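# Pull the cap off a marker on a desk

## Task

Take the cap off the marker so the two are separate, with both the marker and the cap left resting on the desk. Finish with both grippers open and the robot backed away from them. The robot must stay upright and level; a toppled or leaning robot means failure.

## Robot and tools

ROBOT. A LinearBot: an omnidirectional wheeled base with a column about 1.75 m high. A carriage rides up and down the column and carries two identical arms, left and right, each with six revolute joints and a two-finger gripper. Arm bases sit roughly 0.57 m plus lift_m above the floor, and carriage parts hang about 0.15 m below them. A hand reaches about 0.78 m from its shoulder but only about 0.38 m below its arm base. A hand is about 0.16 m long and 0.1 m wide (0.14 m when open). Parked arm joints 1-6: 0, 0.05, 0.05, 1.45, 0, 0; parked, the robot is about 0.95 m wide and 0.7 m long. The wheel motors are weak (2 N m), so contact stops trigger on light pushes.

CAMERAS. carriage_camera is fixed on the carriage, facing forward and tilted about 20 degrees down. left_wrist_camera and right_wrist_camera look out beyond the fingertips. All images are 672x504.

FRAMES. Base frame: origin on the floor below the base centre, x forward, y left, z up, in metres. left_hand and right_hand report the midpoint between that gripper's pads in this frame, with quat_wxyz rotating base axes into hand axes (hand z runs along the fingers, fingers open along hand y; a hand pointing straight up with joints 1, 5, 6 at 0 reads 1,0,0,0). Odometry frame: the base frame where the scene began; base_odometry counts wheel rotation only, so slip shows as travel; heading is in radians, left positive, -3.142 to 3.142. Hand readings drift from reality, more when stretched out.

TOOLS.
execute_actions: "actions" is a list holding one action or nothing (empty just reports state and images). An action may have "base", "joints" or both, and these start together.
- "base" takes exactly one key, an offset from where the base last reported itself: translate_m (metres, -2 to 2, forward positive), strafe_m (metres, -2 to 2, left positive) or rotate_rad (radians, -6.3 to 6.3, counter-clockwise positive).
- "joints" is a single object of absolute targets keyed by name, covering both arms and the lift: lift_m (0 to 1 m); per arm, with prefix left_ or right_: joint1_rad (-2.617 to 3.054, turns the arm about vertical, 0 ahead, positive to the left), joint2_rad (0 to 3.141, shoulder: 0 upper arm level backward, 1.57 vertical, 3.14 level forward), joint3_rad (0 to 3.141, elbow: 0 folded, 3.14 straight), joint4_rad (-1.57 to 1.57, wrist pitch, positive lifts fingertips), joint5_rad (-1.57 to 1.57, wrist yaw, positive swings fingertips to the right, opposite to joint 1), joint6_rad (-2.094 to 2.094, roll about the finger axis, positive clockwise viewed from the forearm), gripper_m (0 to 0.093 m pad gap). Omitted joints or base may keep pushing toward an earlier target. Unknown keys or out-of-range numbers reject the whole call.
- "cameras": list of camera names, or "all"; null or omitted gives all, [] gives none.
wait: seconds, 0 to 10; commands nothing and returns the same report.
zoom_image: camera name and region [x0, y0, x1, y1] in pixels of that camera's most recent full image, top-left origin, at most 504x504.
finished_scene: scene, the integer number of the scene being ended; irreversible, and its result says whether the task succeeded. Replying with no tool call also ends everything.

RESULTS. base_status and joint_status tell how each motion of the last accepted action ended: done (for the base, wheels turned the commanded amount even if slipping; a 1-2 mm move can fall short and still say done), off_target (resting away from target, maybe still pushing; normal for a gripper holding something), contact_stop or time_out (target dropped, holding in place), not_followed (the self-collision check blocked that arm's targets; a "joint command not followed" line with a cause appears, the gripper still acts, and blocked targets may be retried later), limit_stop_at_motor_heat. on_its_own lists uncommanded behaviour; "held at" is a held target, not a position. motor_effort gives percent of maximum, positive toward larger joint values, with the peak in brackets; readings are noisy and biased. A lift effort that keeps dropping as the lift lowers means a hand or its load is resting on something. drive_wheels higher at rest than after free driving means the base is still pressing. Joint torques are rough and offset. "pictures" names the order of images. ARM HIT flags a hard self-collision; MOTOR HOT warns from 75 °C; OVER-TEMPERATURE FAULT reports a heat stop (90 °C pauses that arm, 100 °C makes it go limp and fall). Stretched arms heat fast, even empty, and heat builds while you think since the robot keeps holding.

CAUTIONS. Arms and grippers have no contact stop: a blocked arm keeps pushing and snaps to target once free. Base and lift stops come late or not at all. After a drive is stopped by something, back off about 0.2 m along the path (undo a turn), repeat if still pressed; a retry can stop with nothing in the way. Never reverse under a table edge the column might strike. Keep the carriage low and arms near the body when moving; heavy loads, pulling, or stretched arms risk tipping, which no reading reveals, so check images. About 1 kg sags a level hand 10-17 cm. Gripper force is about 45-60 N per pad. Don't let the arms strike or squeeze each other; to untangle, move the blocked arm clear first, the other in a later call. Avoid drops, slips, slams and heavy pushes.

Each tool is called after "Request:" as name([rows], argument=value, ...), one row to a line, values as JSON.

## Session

Request:
execute_actions(actions=[], cameras=["carriage_camera"])

Scene clock: 0.00 s.
Joint torques (N m, as the arm reports them, + toward a larger angle): no reading
base_odometry: x=+0.000 y=+0.000 heading=+0.000 (m, m, rad; odometry frame)
base_status: not commanded
joint_positions: lift_m=+0.303 left_joint1_rad=+0.017 left_joint2_rad=+0.058 left_joint3_rad=+0.048 left_joint4_rad=+1.477 left_joint5_rad=+0.032 left_joint6_rad=-0.060 left_gripper_m=+0.095 right_joint1_rad=-0.001 right_joint2_rad=+0.039 right_joint3_rad=+0.047 right_joint4_rad=+1.467 right_joint5_rad=-0.037 right_joint6_rad=-0.032 right_gripper_m=+0.095
joint_status: not commanded
motor_effort: lift_m=+26 drive_wheels=+9 (%)
left_hand: x=+0.3093 y=+0.3046 z=+1.3004 quat_wxyz=(+0.998, +0.014, +0.052, -0.022) (m; base frame)
right_hand: x=+0.3059 y=-0.3033 z=+1.2999 quat_wxyz=(+0.999, -0.019, +0.047, -0.015) (m; base frame)
pictures: carriage_camera
Images, in order (width x height): carriage_camera 672x504.

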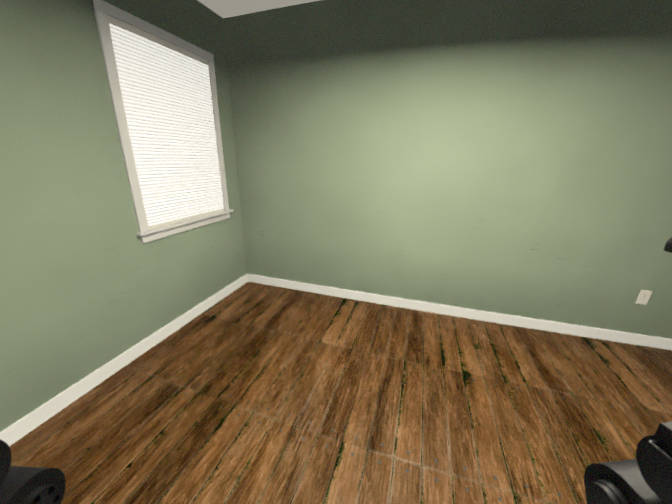

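Request:
execute_actions([
  {"base":{"rotate_rad":-1.85}},
], cameras=["carriage_camera"])

Scene clock: 5.73 s.
Joint torques (N m, as the arm reports them, + toward a larger angle): left_arm=[-0.16  4.67  6.09 -0.46 -0.11  0.03] | right_arm=[-0.67  4.54  5.88 -0.39  0.08  0.01]
base_odometry: x=+0.000 y=+0.000 heading=-1.849 (m, m, rad; odometry frame)
base_status: done
joint_positions: lift_m=+0.303 left_joint1_rad=+0.017 left_joint2_rad=+0.058 left_joint3_rad=+0.048 left_joint4_rad=+1.477 left_joint5_rad=+0.032 left_joint6_rad=-0.060 left_gripper_m=+0.095 right_joint1_rad=-0.001 right_joint2_rad=+0.039 right_joint3_rad=+0.047 right_joint4_rad=+1.467 right_joint5_rad=-0.037 right_joint6_rad=-0.032 right_gripper_m=+0.095
joint_status: not commanded
motor_effort: lift_m=+27(26) drive_wheels=+9(34) (%)
left_hand: x=+0.3095 y=+0.3046 z=+1.3004 quat_wxyz=(+0.998, +0.014, +0.053, -0.022) (m; base frame)
right_hand: x=+0.3059 y=-0.3033 z=+1.2999 quat_wxyz=(+0.999, -0.019, +0.047, -0.015) (m; base frame)
pictures: carriage_camera
Images, in order (width x height): carriage_camera 672x504.

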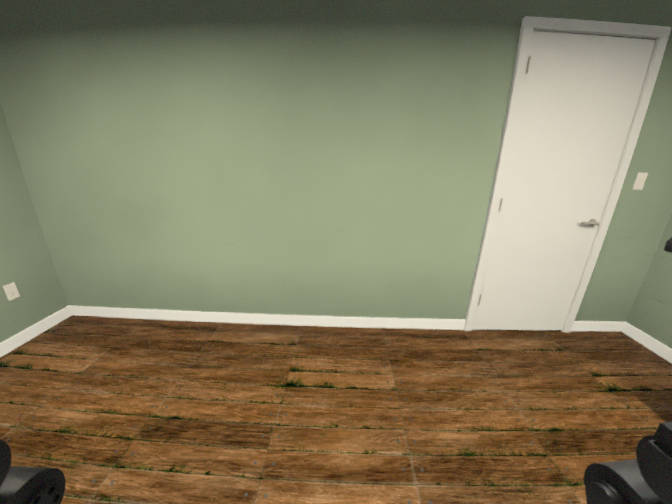

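Request:
execute_actions([
  {"base":{"rotate_rad":-1.6}},
], cameras=["carriage_camera"])

Scene clock: 10.73 s.
Joint torques (N m, as the arm reports them, + toward a larger angle): left_arm=[-0.19  4.62  6.15 -0.46 -0.1   0.03] | right_arm=[-0.62  4.49  5.91 -0.37  0.06 -0.02]
base_odometry: x=+0.000 y=+0.000 heading=+2.835 (m, m, rad; odometry frame)
base_status: done
joint_positions: lift_m=+0.303 left_joint1_rad=+0.017 left_joint2_rad=+0.058 left_joint3_rad=+0.048 left_joint4_rad=+1.477 left_joint5_rad=+0.032 left_joint6_rad=-0.060 left_gripper_m=+0.095 right_joint1_rad=-0.001 right_joint2_rad=+0.039 right_joint3_rad=+0.047 right_joint4_rad=+1.467 right_joint5_rad=-0.037 right_joint6_rad=-0.032 right_gripper_m=+0.095
joint_status: not commanded
motor_effort: lift_m=+32(28) drive_wheels=+9(33) (%)
left_hand: x=+0.3095 y=+0.3046 z=+1.3004 quat_wxyz=(+0.998, +0.014, +0.053, -0.022) (m; base frame)
right_hand: x=+0.3059 y=-0.3033 z=+1.2999 quat_wxyz=(+0.999, -0.019, +0.047, -0.015) (m; base frame)
pictures: carriage_camera
Images, in order (width x height): carriage_camera 672x504.

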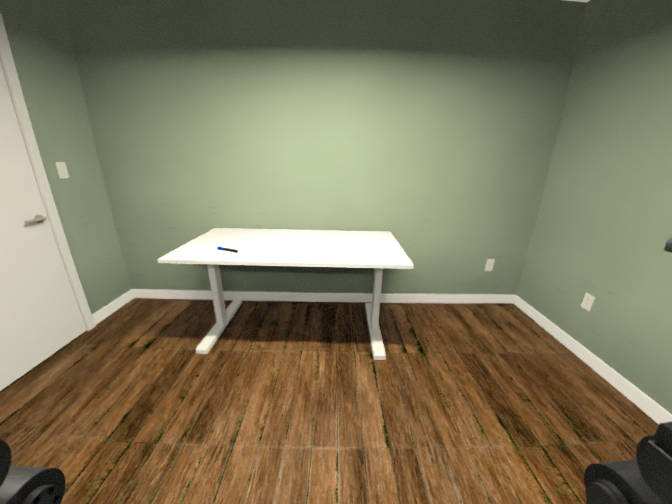

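Request:
execute_actions([
  {"base":{"strafe_m":0.95},"joints":{"lift_m":0.3,"left_joint1_rad":-0.4,"left_joint2_rad":1.2,"left_joint3_rad":1.0,"left_joint4_rad":-1.23,"left_joint5_rad":0.3,"left_joint6_rad":-2.04,"left_gripper_m":0.07,"right_joint1_rad":0.2,"right_joint2_rad":1.2,"right_joint3_rad":1.0,"right_joint4_rad":-1.23,"right_joint5_rad":-0.18,"right_joint6_rad":2.04,"right_gripper_m":0.07}},
], cameras=["carriage_camera"])

Request:
execute_actions([
  {"base":{"translate_m":1.0}},
], cameras=["carriage_camera"])

Request:
execute_actions([
  {"base":{"rotate_rad":-0.45}},
], cameras=["carriage_camera"])

Scene clock: 21.87 s.
Joint torques (N m, as the arm reports them, + toward a larger angle): left_arm=[-0.79 -3.87  8.31  0.47  0.05 -0.07] | right_arm=[ 0.05 -3.95  8.15  0.41 -0.05  0.05]
base_odometry: x=-0.288 y=-0.906 heading=+2.834 (m, m, rad; odometry frame)
base_status: done
joint_positions: lift_m=+0.300 left_joint1_rad=-0.391 left_joint2_rad=+1.203 left_joint3_rad=+0.983 left_joint4_rad=-1.222 left_joint5_rad=+0.297 left_joint6_rad=-2.032 left_gripper_m=+0.070 right_joint1_rad=+0.192 right_joint2_rad=+1.205 right_joint3_rad=+0.978 right_joint4_rad=-1.222 right_joint5_rad=-0.171 right_joint6_rad=+2.032 right_gripper_m=+0.070
joint_status: all done
motor_effort: lift_m=+25(23) drive_wheels=-6(35) (%)
left_hand: x=+0.4549 y=+0.1838 z=+0.9957 quat_wxyz=(-0.116, -0.715, +0.680, -0.112) (m; base frame)
right_hand: x=+0.4798 y=-0.2413 z=+0.9887 quat_wxyz=(-0.050, +0.788, +0.606, +0.092) (m; base frame)
pictures: carriage_camera
Images, in order (width x height): carriage_camera 672x504.

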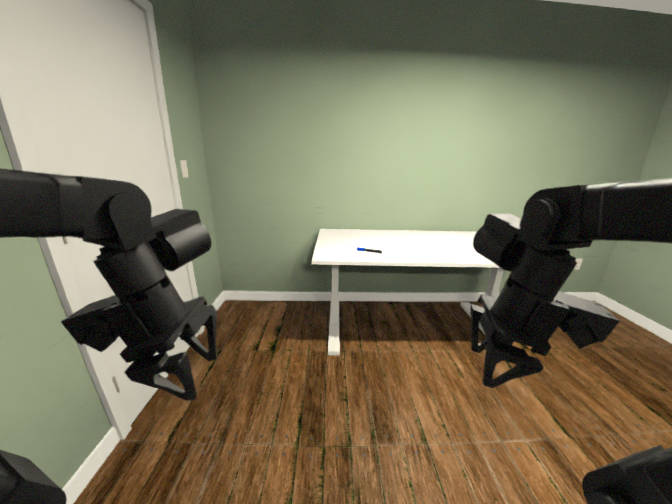

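Scene clock: 26.27 s.
Joint torques (N m, as the arm reports them, + toward a larger angle): left_arm=[-0.75 -3.81  8.34  0.46  0.04 -0.07] | right_arm=[ 0.03 -3.78  8.28  0.43 -0.02  0.1 ]
base_odometry: x=-1.241 y=-0.604 heading=+2.835 (m, m, rad; odometry frame)
base_status: done
joint_positions: lift_m=+0.300 left_joint1_rad=-0.391 left_joint2_rad=+1.203 left_joint3_rad=+0.983 left_joint4_rad=-1.223 left_joint5_rad=+0.297 left_joint6_rad=-2.032 left_gripper_m=+0.070 right_joint1_rad=+0.192 right_joint2_rad=+1.205 right_joint3_rad=+0.978 right_joint4_rad=-1.222 right_joint5_rad=-0.171 right_joint6_rad=+2.032 right_gripper_m=+0.070
joint_status: not commanded
motor_effort: lift_m=+21(22) drive_wheels=-7(33) (%)
left_hand: x=+0.4548 y=+0.1838 z=+0.9957 quat_wxyz=(-0.116, -0.715, +0.680, -0.111) (m; base frame)
right_hand: x=+0.4796 y=-0.2414 z=+0.9886 quat_wxyz=(-0.050, +0.788, +0.606, +0.092) (m; base frame)
pictures: carriage_camera
Images, in order (width x height): carriage_camera 672x504.

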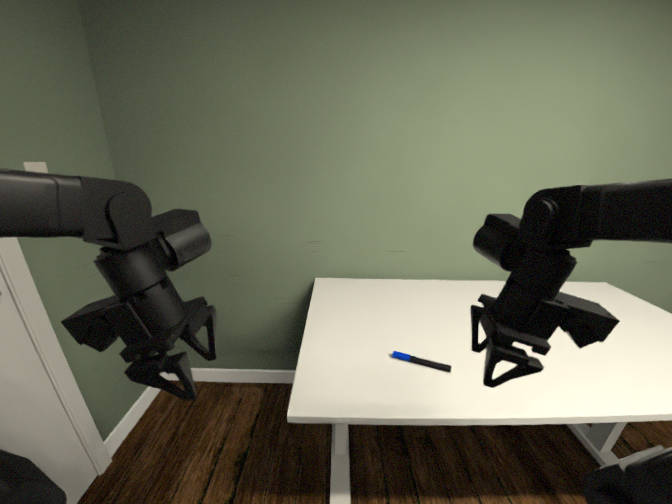

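Scene clock: 28.07 s.
Joint torques (N m, as the arm reports them, + toward a larger angle): left_arm=[-0.73 -3.91  8.36  0.46  0.05 -0.07] | right_arm=[ 0.15 -3.77  8.37  0.41 -0.05  0.03]
base_odometry: x=-1.241 y=-0.604 heading=+2.386 (m, m, rad; odometry frame)
base_status: done
joint_positions: lift_m=+0.300 left_joint1_rad=-0.391 left_joint2_rad=+1.203 left_joint3_rad=+0.983 left_joint4_rad=-1.224 left_joint5_rad=+0.297 left_joint6_rad=-2.032 left_gripper_m=+0.070 right_joint1_rad=+0.192 right_joint2_rad=+1.205 right_joint3_rad=+0.978 right_joint4_rad=-1.222 right_joint5_rad=-0.172 right_joint6_rad=+2.032 right_gripper_m=+0.070
joint_status: not commanded
motor_effort: lift_m=+24(24) drive_wheels=+10(26) (%)
left_hand: x=+0.4545 y=+0.1839 z=+0.9957 quat_wxyz=(-0.116, -0.715, +0.680, -0.111) (m; base frame)
right_hand: x=+0.4796 y=-0.2412 z=+0.9887 quat_wxyz=(-0.050, +0.788, +0.606, +0.092) (m; base frame)
pictures: carriage_camera
Images, in order (width x height): carriage_camera 672x504.

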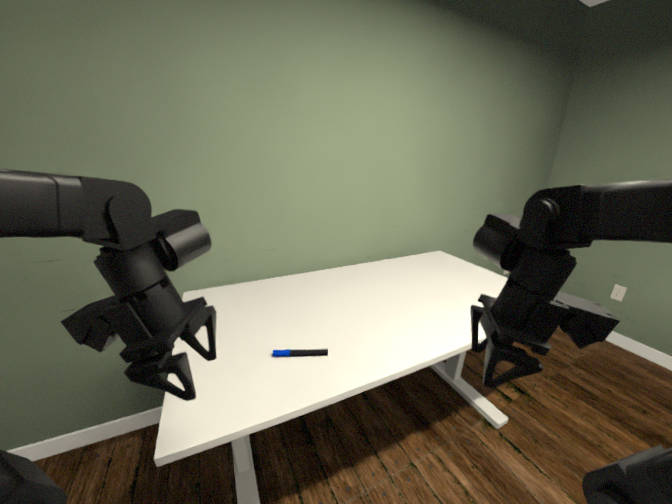

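Request:
execute_actions([
  {"base":{"strafe_m":0.09},"joints":{"left_joint1_rad":-0.4,"right_joint1_rad":0.4,"left_joint2_rad":2.52,"left_joint3_rad":2.16,"right_joint2_rad":2.5,"right_joint3_rad":2.16}},
], cameras=[])

Request:
execute_actions([
  {"base":{"translate_m":0.11},"joints":{"left_joint1_rad":-0.465,"right_joint1_rad":0.47,"lift_m":0.22}},
])

Scene clock: 33.80 s.
Joint torques (N m, as the arm reports them, + toward a larger angle): left_arm=[ -0.72 -16.07   7.91   0.07   0.05  -0.08] | right_arm=[ -0.09 -15.76   8.03   0.09  -0.05   0.1 ]
base_odometry: x=-1.303 y=-0.669 heading=+2.385 (m, m, rad; odometry frame)
base_status: done
joint_positions: lift_m=+0.300 left_joint1_rad=-0.392 left_joint2_rad=+2.517 left_joint3_rad=+2.144 left_joint4_rad=-1.223 left_joint5_rad=+0.297 left_joint6_rad=-2.032 left_gripper_m=+0.070 right_joint1_rad=+0.392 right_joint2_rad=+2.506 right_joint3_rad=+2.137 right_joint4_rad=-1.224 right_joint5_rad=-0.173 right_joint6_rad=+2.032 right_gripper_m=+0.070
joint_status: all done
motor_effort: lift_m=+26(24) drive_wheels=-7(21) (%)
left_hand: x=+0.7046 y=+0.0803 z=+0.8631 quat_wxyz=(-0.143, -0.724, +0.673, -0.040) (m; base frame)
right_hand: x=+0.7116 y=-0.0998 z=+0.8615 quat_wxyz=(-0.085, +0.729, +0.679, +0.020) (m; base frame)
pictures: none
No camera images: the call's "cameras" was empty. Leave "cameras" out to get every camera's image.

Scene clock: 35.50 s.
Joint torques (N m, as the arm reports them, + toward a larger angle): left_arm=[  0.28 -16.16   7.32   0.1    0.01  -0.08] | right_arm=[ -1.27 -15.99   7.18   0.14  -0.04   0.06]
base_odometry: x=-1.383 y=-0.594 heading=+2.385 (m, m, rad; odometry frame)
base_status: done
joint_positions: lift_m=+0.220 left_joint1_rad=-0.472 left_joint2_rad=+2.518 left_joint3_rad=+2.152 left_joint4_rad=-1.227 left_joint5_rad=+0.300 left_joint6_rad=-2.032 left_gripper_m=+0.070 right_joint1_rad=+0.478 right_joint2_rad=+2.509 right_joint3_rad=+2.149 right_joint4_rad=-1.226 right_joint5_rad=-0.177 right_joint6_rad=+2.032 right_gripper_m=+0.070
joint_status: all done
motor_effort: lift_m=+24(22) drive_wheels=-7(29) (%)
left_hand: x=+0.6858 y=+0.0465 z=+0.7850 quat_wxyz=(-0.146, -0.697, +0.702, -0.037) (m; base frame)
right_hand: x=+0.6938 y=-0.0620 z=+0.7834 quat_wxyz=(-0.086, +0.699, +0.710, +0.020) (m; base frame)
pictures: carriage_camera, left_wrist_camera, right_wrist_camera
Images, in order (width x height): carriage_camera 672x504, left_wrist_camera 672x504, right_wrist_camera 672x504.

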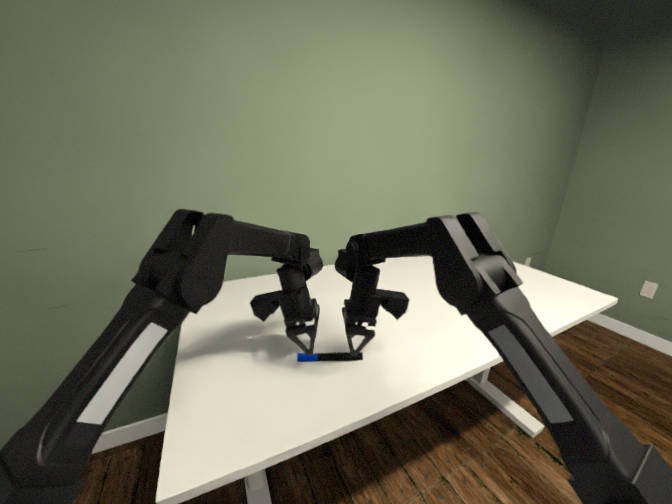

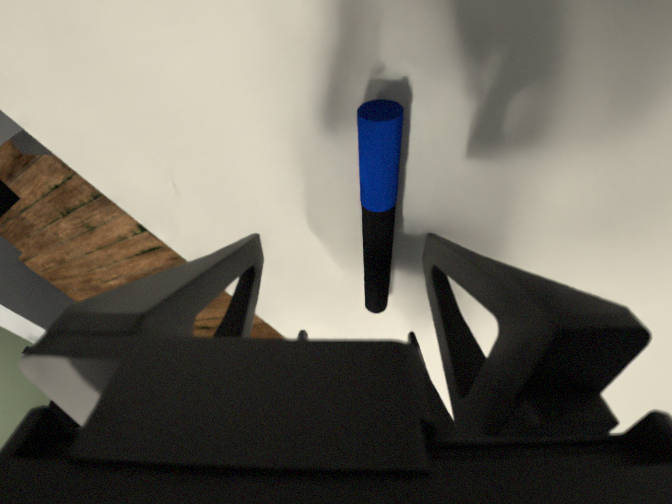

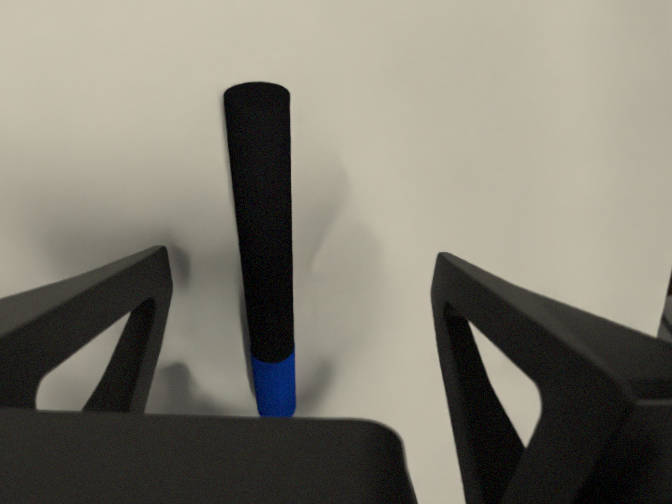

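Forward a bit; left slightly outward.

Request:
execute_actions([
  {"base":{"translate_m":0.012},"joints":{"left_joint1_rad":-0.445,"lift_m":0.195}},
])

Scene clock: 38.93 s.
Joint torques (N m, as the arm reports them, + toward a larger angle): left_arm=[  0.1  -16.59   7.34   0.1    0.01  -0.08] | right_arm=[ -1.12 -16.45   7.11   0.11  -0.02   0.07]
base_odometry: x=-1.392 y=-0.586 heading=+2.386 (m, m, rad; odometry frame)
base_status: done
joint_positions: lift_m=+0.195 left_joint1_rad=-0.449 left_joint2_rad=+2.523 left_joint3_rad=+2.152 left_joint4_rad=-1.228 left_joint5_rad=+0.301 left_joint6_rad=-2.032 left_gripper_m=+0.070 right_joint1_rad=+0.478 right_joint2_rad=+2.513 right_joint3_rad=+2.149 right_joint4_rad=-1.227 right_joint5_rad=-0.177 right_joint6_rad=+2.032 right_gripper_m=+0.070
joint_status: all done
motor_effort: lift_m=+24(27) drive_wheels=-5(37) (%)
left_hand: x=+0.6908 y=+0.0558 z=+0.7579 quat_wxyz=(-0.146, -0.705, +0.694, -0.036) (m; base frame)
right_hand: x=+0.6931 y=-0.0623 z=+0.7564 quat_wxyz=(-0.087, +0.699, +0.710, +0.018) (m; base frame)
pictures: carriage_camera, left_wrist_camera, right_wrist_camera
Images, in order (width x height): carriage_camera 672x504, left_wrist_camera 672x504, right_wrist_camera 672x504.

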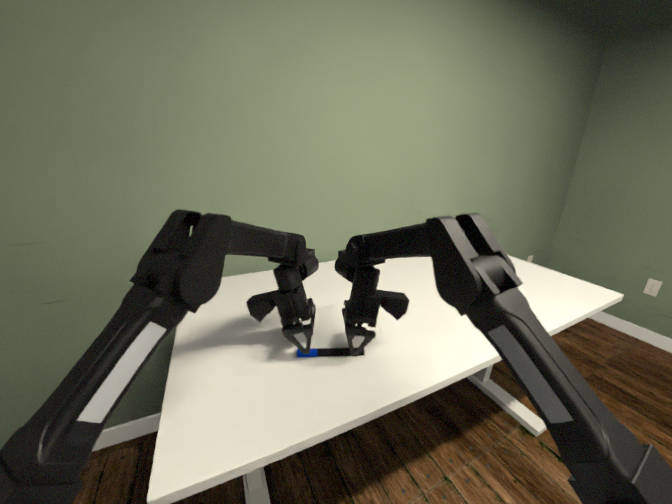

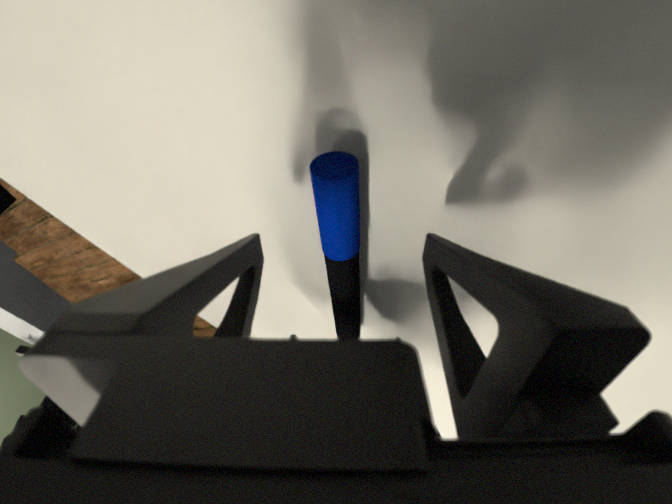

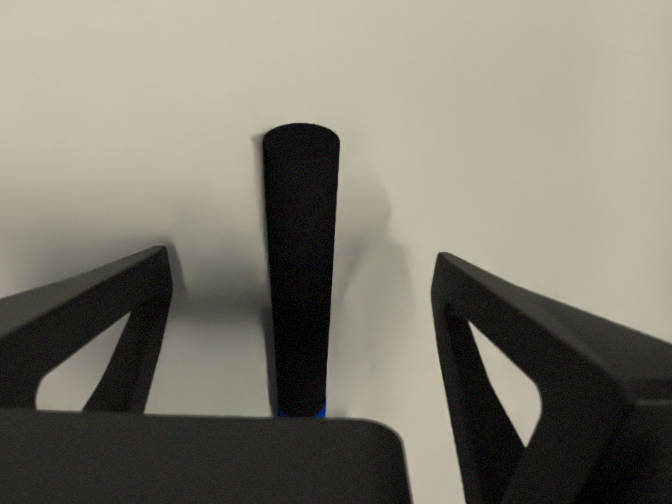

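Request:
execute_actions([
  {"joints":{"lift_m":0.174}},
], cameras=[])

Request:
execute_actions([
  {"joints":{"left_gripper_m":0,"right_gripper_m":0}},
])

Request:
execute_actions([
  {"joints":{"lift_m":0.182,"left_joint1_rad":-0.365,"right_joint1_rad":0.39,"left_joint6_rad":-1.95,"right_joint6_rad":1.95}},
], cameras=["carriage_camera"])

Scene clock: 43.27 s.
Joint torques (N m, as the arm reports them, + toward a larger angle): left_arm=[  0.13 -16.35   7.31   0.09   0.    -0.09] | right_arm=[ -1.17 -15.82   7.21   0.18   0.01   0.06]
base_odometry: x=-1.392 y=-0.586 heading=+2.386 (m, m, rad; odometry frame)
base_status: not commanded
joint_positions: lift_m=+0.174 left_joint1_rad=-0.449 left_joint2_rad=+2.520 left_joint3_rad=+2.152 left_joint4_rad=-1.228 left_joint5_rad=+0.301 left_joint6_rad=-2.032 left_gripper_m=+0.070 right_joint1_rad=+0.478 right_joint2_rad=+2.507 right_joint3_rad=+2.149 right_joint4_rad=-1.228 right_joint5_rad=-0.177 right_joint6_rad=+2.032 right_gripper_m=+0.070
joint_status: all done
motor_effort: lift_m=+23(27) drive_wheels=+4(7) (%)
left_hand: x=+0.6911 y=+0.0555 z=+0.7381 quat_wxyz=(-0.146, -0.704, +0.694, -0.037) (m; base frame)
right_hand: x=+0.6935 y=-0.0621 z=+0.7383 quat_wxyz=(-0.086, +0.699, +0.710, +0.020) (m; base frame)
pictures: none
No camera images: the call's "cameras" was empty. Leave "cameras" out to get every camera's image.

Scene clock: 43.93 s.
Joint torques (N m, as the arm reports them, + toward a larger angle): left_arm=[  0.03 -16.31   7.3    0.11   0.    -0.07] | right_arm=[ -1.18 -15.82   7.18   0.17  -0.02   0.06]
base_odometry: x=-1.392 y=-0.586 heading=+2.386 (m, m, rad; odometry frame)
base_status: not commanded
joint_positions: lift_m=+0.174 left_joint1_rad=-0.449 left_joint2_rad=+2.520 left_joint3_rad=+2.152 left_joint4_rad=-1.228 left_joint5_rad=+0.302 left_joint6_rad=-2.032 left_gripper_m=+0.018 right_joint1_rad=+0.478 right_joint2_rad=+2.507 right_joint3_rad=+2.149 right_joint4_rad=-1.228 right_joint5_rad=-0.177 right_joint6_rad=+2.033 right_gripper_m=+0.017
joint_status: left_gripper_m off_target (ended at +0.018, target +0.000); right_gripper_m off_target (ended at +0.017, target +0.000)
motor_effort: lift_m=+25(23) drive_wheels=+4(5) (%)
left_hand: x=+0.6911 y=+0.0555 z=+0.7382 quat_wxyz=(-0.146, -0.704, +0.694, -0.037) (m; base frame)
right_hand: x=+0.6935 y=-0.0621 z=+0.7383 quat_wxyz=(-0.087, +0.699, +0.709, +0.020) (m; base frame)
pictures: carriage_camera, left_wrist_camera, right_wrist_camera
Images, in order (width x height): carriage_camera 672x504, left_wrist_camera 672x504, right_wrist_camera 672x504.

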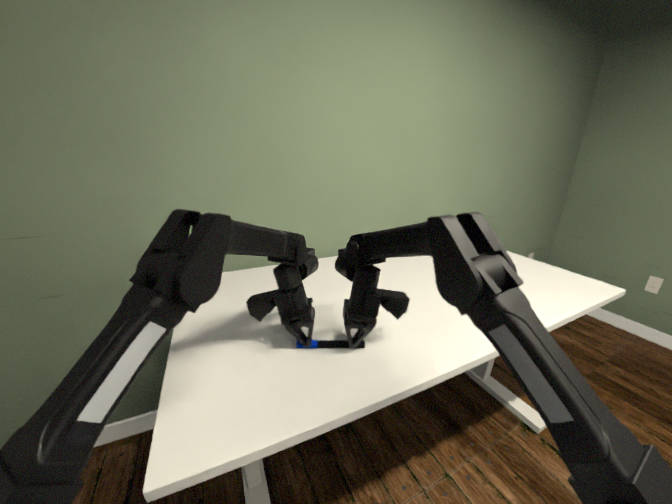

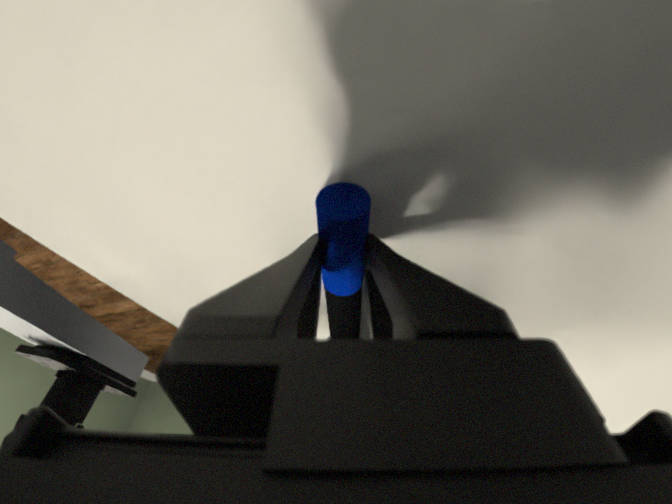

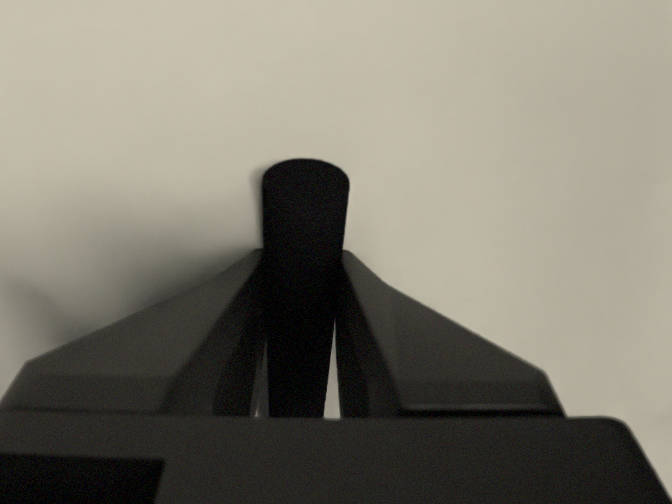

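Scene clock: 44.63 s.
Joint torques (N m, as the arm reports them, + toward a larger angle): left_arm=[ -0.88 -15.89   7.35   0.07  -0.01   0.11] | right_arm=[  0.13 -15.73   7.19   0.1    0.04  -0.12]
base_odometry: x=-1.392 y=-0.586 heading=+2.386 (m, m, rad; odometry frame)
base_status: not commanded
joint_positions: lift_m=+0.182 left_joint1_rad=-0.355 left_joint2_rad=+2.515 left_joint3_rad=+2.152 left_joint4_rad=-1.224 left_joint5_rad=+0.303 left_joint6_rad=-1.957 left_gripper_m=+0.018 right_joint1_rad=+0.381 right_joint2_rad=+2.505 right_joint3_rad=+2.149 right_joint4_rad=-1.222 right_joint5_rad=-0.183 right_joint6_rad=+1.958 right_gripper_m=+0.017
joint_status: all done
motor_effort: lift_m=+30(36) drive_wheels=+5(10) (%)
left_hand: x=+0.7145 y=+0.0946 z=+0.7480 quat_wxyz=(-0.141, -0.711, +0.687, -0.054) (m; base frame)
right_hand: x=+0.7167 y=-0.1017 z=+0.7469 quat_wxyz=(-0.086, +0.707, +0.702, +0.032) (m; base frame)
pictures: carriage_camera
Images, in order (width x height): carriage_camera 672x504.

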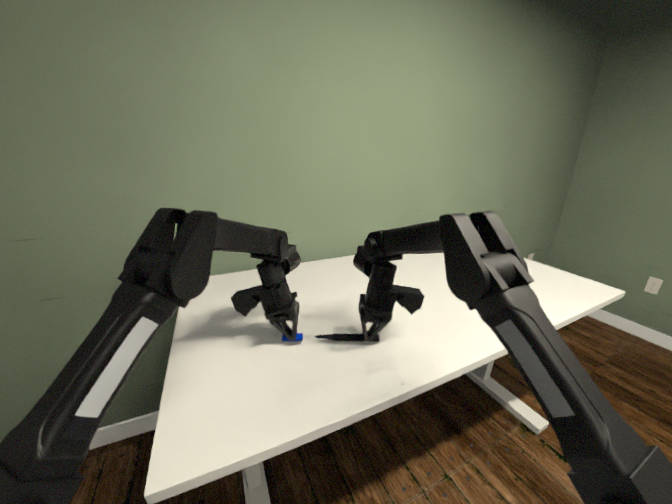

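Request:
execute_actions([
  {"joints":{"lift_m":0.172}},
], cameras=[])

Request:
execute_actions([
  {"joints":{"left_gripper_m":0.07,"right_gripper_m":0.07}},
], cameras=[])

Request:
execute_actions([
  {"joints":{"lift_m":0.3}},
], cameras=[])

Request:
execute_actions([
  {"base":{"translate_m":-0.15},"joints":{"left_joint2_rad":1.0,"left_joint3_rad":0.8,"right_joint2_rad":1.0,"right_joint3_rad":0.8}},
], cameras=["carriage_camera"])

Request:
finished_scene(scene=2)

Scene clock: 49.83 s.
Joint torques (N m, as the arm reports them, + toward a larger angle): left_arm=[ -0.64 -15.86   7.29   0.1   -0.03   0.11] | right_arm=[  0.07 -15.46   7.13   0.16   0.05  -0.09]
base_odometry: x=-1.392 y=-0.586 heading=+2.386 (m, m, rad; odometry frame)
base_status: not commanded
joint_positions: lift_m=+0.172 left_joint1_rad=-0.357 left_joint2_rad=+2.514 left_joint3_rad=+2.152 left_joint4_rad=-1.225 left_joint5_rad=+0.303 left_joint6_rad=-1.957 left_gripper_m=+0.018 right_joint1_rad=+0.382 right_joint2_rad=+2.503 right_joint3_rad=+2.149 right_joint4_rad=-1.225 right_joint5_rad=-0.184 right_joint6_rad=+1.958 right_gripper_m=+0.017
joint_status: all done
motor_effort: lift_m=+25(20) drive_wheels=+5(12) (%)
left_hand: x=+0.7139 y=+0.0939 z=+0.7390 quat_wxyz=(-0.141, -0.710, +0.688, -0.053) (m; base frame)
right_hand: x=+0.7160 y=-0.1011 z=+0.7385 quat_wxyz=(-0.086, +0.706, +0.702, +0.032) (m; base frame)
pictures: none
No camera images: the call's "cameras" was empty. Leave "cameras" out to get every camera's image.

Scene clock: 50.50 s.
Joint torques (N m, as the arm reports them, + toward a larger angle): left_arm=[ -0.73 -15.87   7.34   0.1   -0.02   0.11] | right_arm=[ -0.12 -15.39   7.2    0.12   0.06  -0.13]
base_odometry: x=-1.392 y=-0.586 heading=+2.386 (m, m, rad; odometry frame)
base_status: not commanded
joint_positions: lift_m=+0.172 left_joint1_rad=-0.357 left_joint2_rad=+2.514 left_joint3_rad=+2.152 left_joint4_rad=-1.225 left_joint5_rad=+0.303 left_joint6_rad=-1.957 left_gripper_m=+0.070 right_joint1_rad=+0.382 right_joint2_rad=+2.503 right_joint3_rad=+2.149 right_joint4_rad=-1.225 right_joint5_rad=-0.184 right_joint6_rad=+1.958 right_gripper_m=+0.070
joint_status: all done
motor_effort: lift_m=+25(24) drive_wheels=+5(5) (%)
left_hand: x=+0.7139 y=+0.0939 z=+0.7390 quat_wxyz=(-0.141, -0.710, +0.688, -0.053) (m; base frame)
right_hand: x=+0.7160 y=-0.1011 z=+0.7385 quat_wxyz=(-0.086, +0.706, +0.702, +0.032) (m; base frame)
pictures: none
No camera images: the call's "cameras" was empty. Leave "cameras" out to get every camera's image.

Scene clock: 51.53 s.
Joint torques (N m, as the arm reports them, + toward a larger angle): left_arm=[ -0.73 -15.8    7.31   0.13  -0.01   0.11] | right_arm=[ -0.04 -15.67   7.05   0.14   0.06  -0.1 ]
base_odometry: x=-1.392 y=-0.586 heading=+2.386 (m, m, rad; odometry frame)
base_status: not commanded
joint_positions: lift_m=+0.300 left_joint1_rad=-0.357 left_joint2_rad=+2.513 left_joint3_rad=+2.152 left_joint4_rad=-1.226 left_joint5_rad=+0.302 left_joint6_rad=-1.957 left_gripper_m=+0.070 right_joint1_rad=+0.382 right_joint2_rad=+2.503 right_joint3_rad=+2.149 right_joint4_rad=-1.226 right_joint5_rad=-0.184 right_joint6_rad=+1.958 right_gripper_m=+0.070
joint_status: all done
motor_effort: lift_m=+32(39) drive_wheels=+5(5) (%)
left_hand: x=+0.7138 y=+0.0940 z=+0.8668 quat_wxyz=(-0.141, -0.710, +0.688, -0.053) (m; base frame)
right_hand: x=+0.7158 y=-0.1011 z=+0.8658 quat_wxyz=(-0.086, +0.706, +0.702, +0.032) (m; base frame)
pictures: none
No camera images: the call's "cameras" was empty. Leave "cameras" out to get every camera's image.

Scene clock: 53.47 s.
Joint torques (N m, as the arm reports them, + toward a larger angle): left_arm=[-0.75 -2.3   6.06  0.64 -0.01  0.12] | right_arm=[ 0.03 -2.23  5.91  0.58  0.06 -0.15]
base_odometry: x=-1.283 y=-0.689 heading=+2.386 (m, m, rad; odometry frame)
base_status: done
joint_positions: lift_m=+0.300 left_joint1_rad=-0.357 left_joint2_rad=+1.007 left_joint3_rad=+0.813 left_joint4_rad=-1.234 left_joint5_rad=+0.302 left_joint6_rad=-1.957 left_gripper_m=+0.070 right_joint1_rad=+0.382 right_joint2_rad=+1.008 right_joint3_rad=+0.809 right_joint4_rad=-1.233 right_joint5_rad=-0.184 right_joint6_rad=+1.958 right_gripper_m=+0.070
joint_status: all done
motor_effort: lift_m=+30(28) drive_wheels=-6(34) (%)
left_hand: x=+0.4183 y=+0.2041 z=+0.9791 quat_wxyz=(-0.109, -0.700, +0.695, -0.125) (m; base frame)
right_hand: x=+0.4229 y=-0.2189 z=+0.9731 quat_wxyz=(-0.058, +0.700, +0.705, +0.099) (m; base frame)
pictures: carriage_camera
Images, in order (width x height): carriage_camera 672x504.

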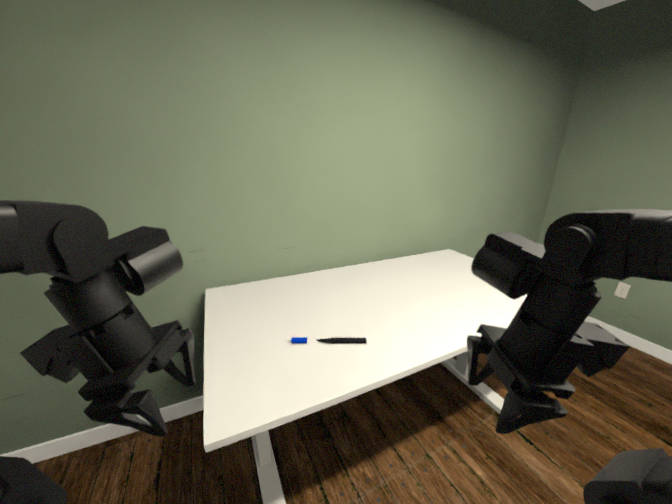

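The scene is finished: the task was done.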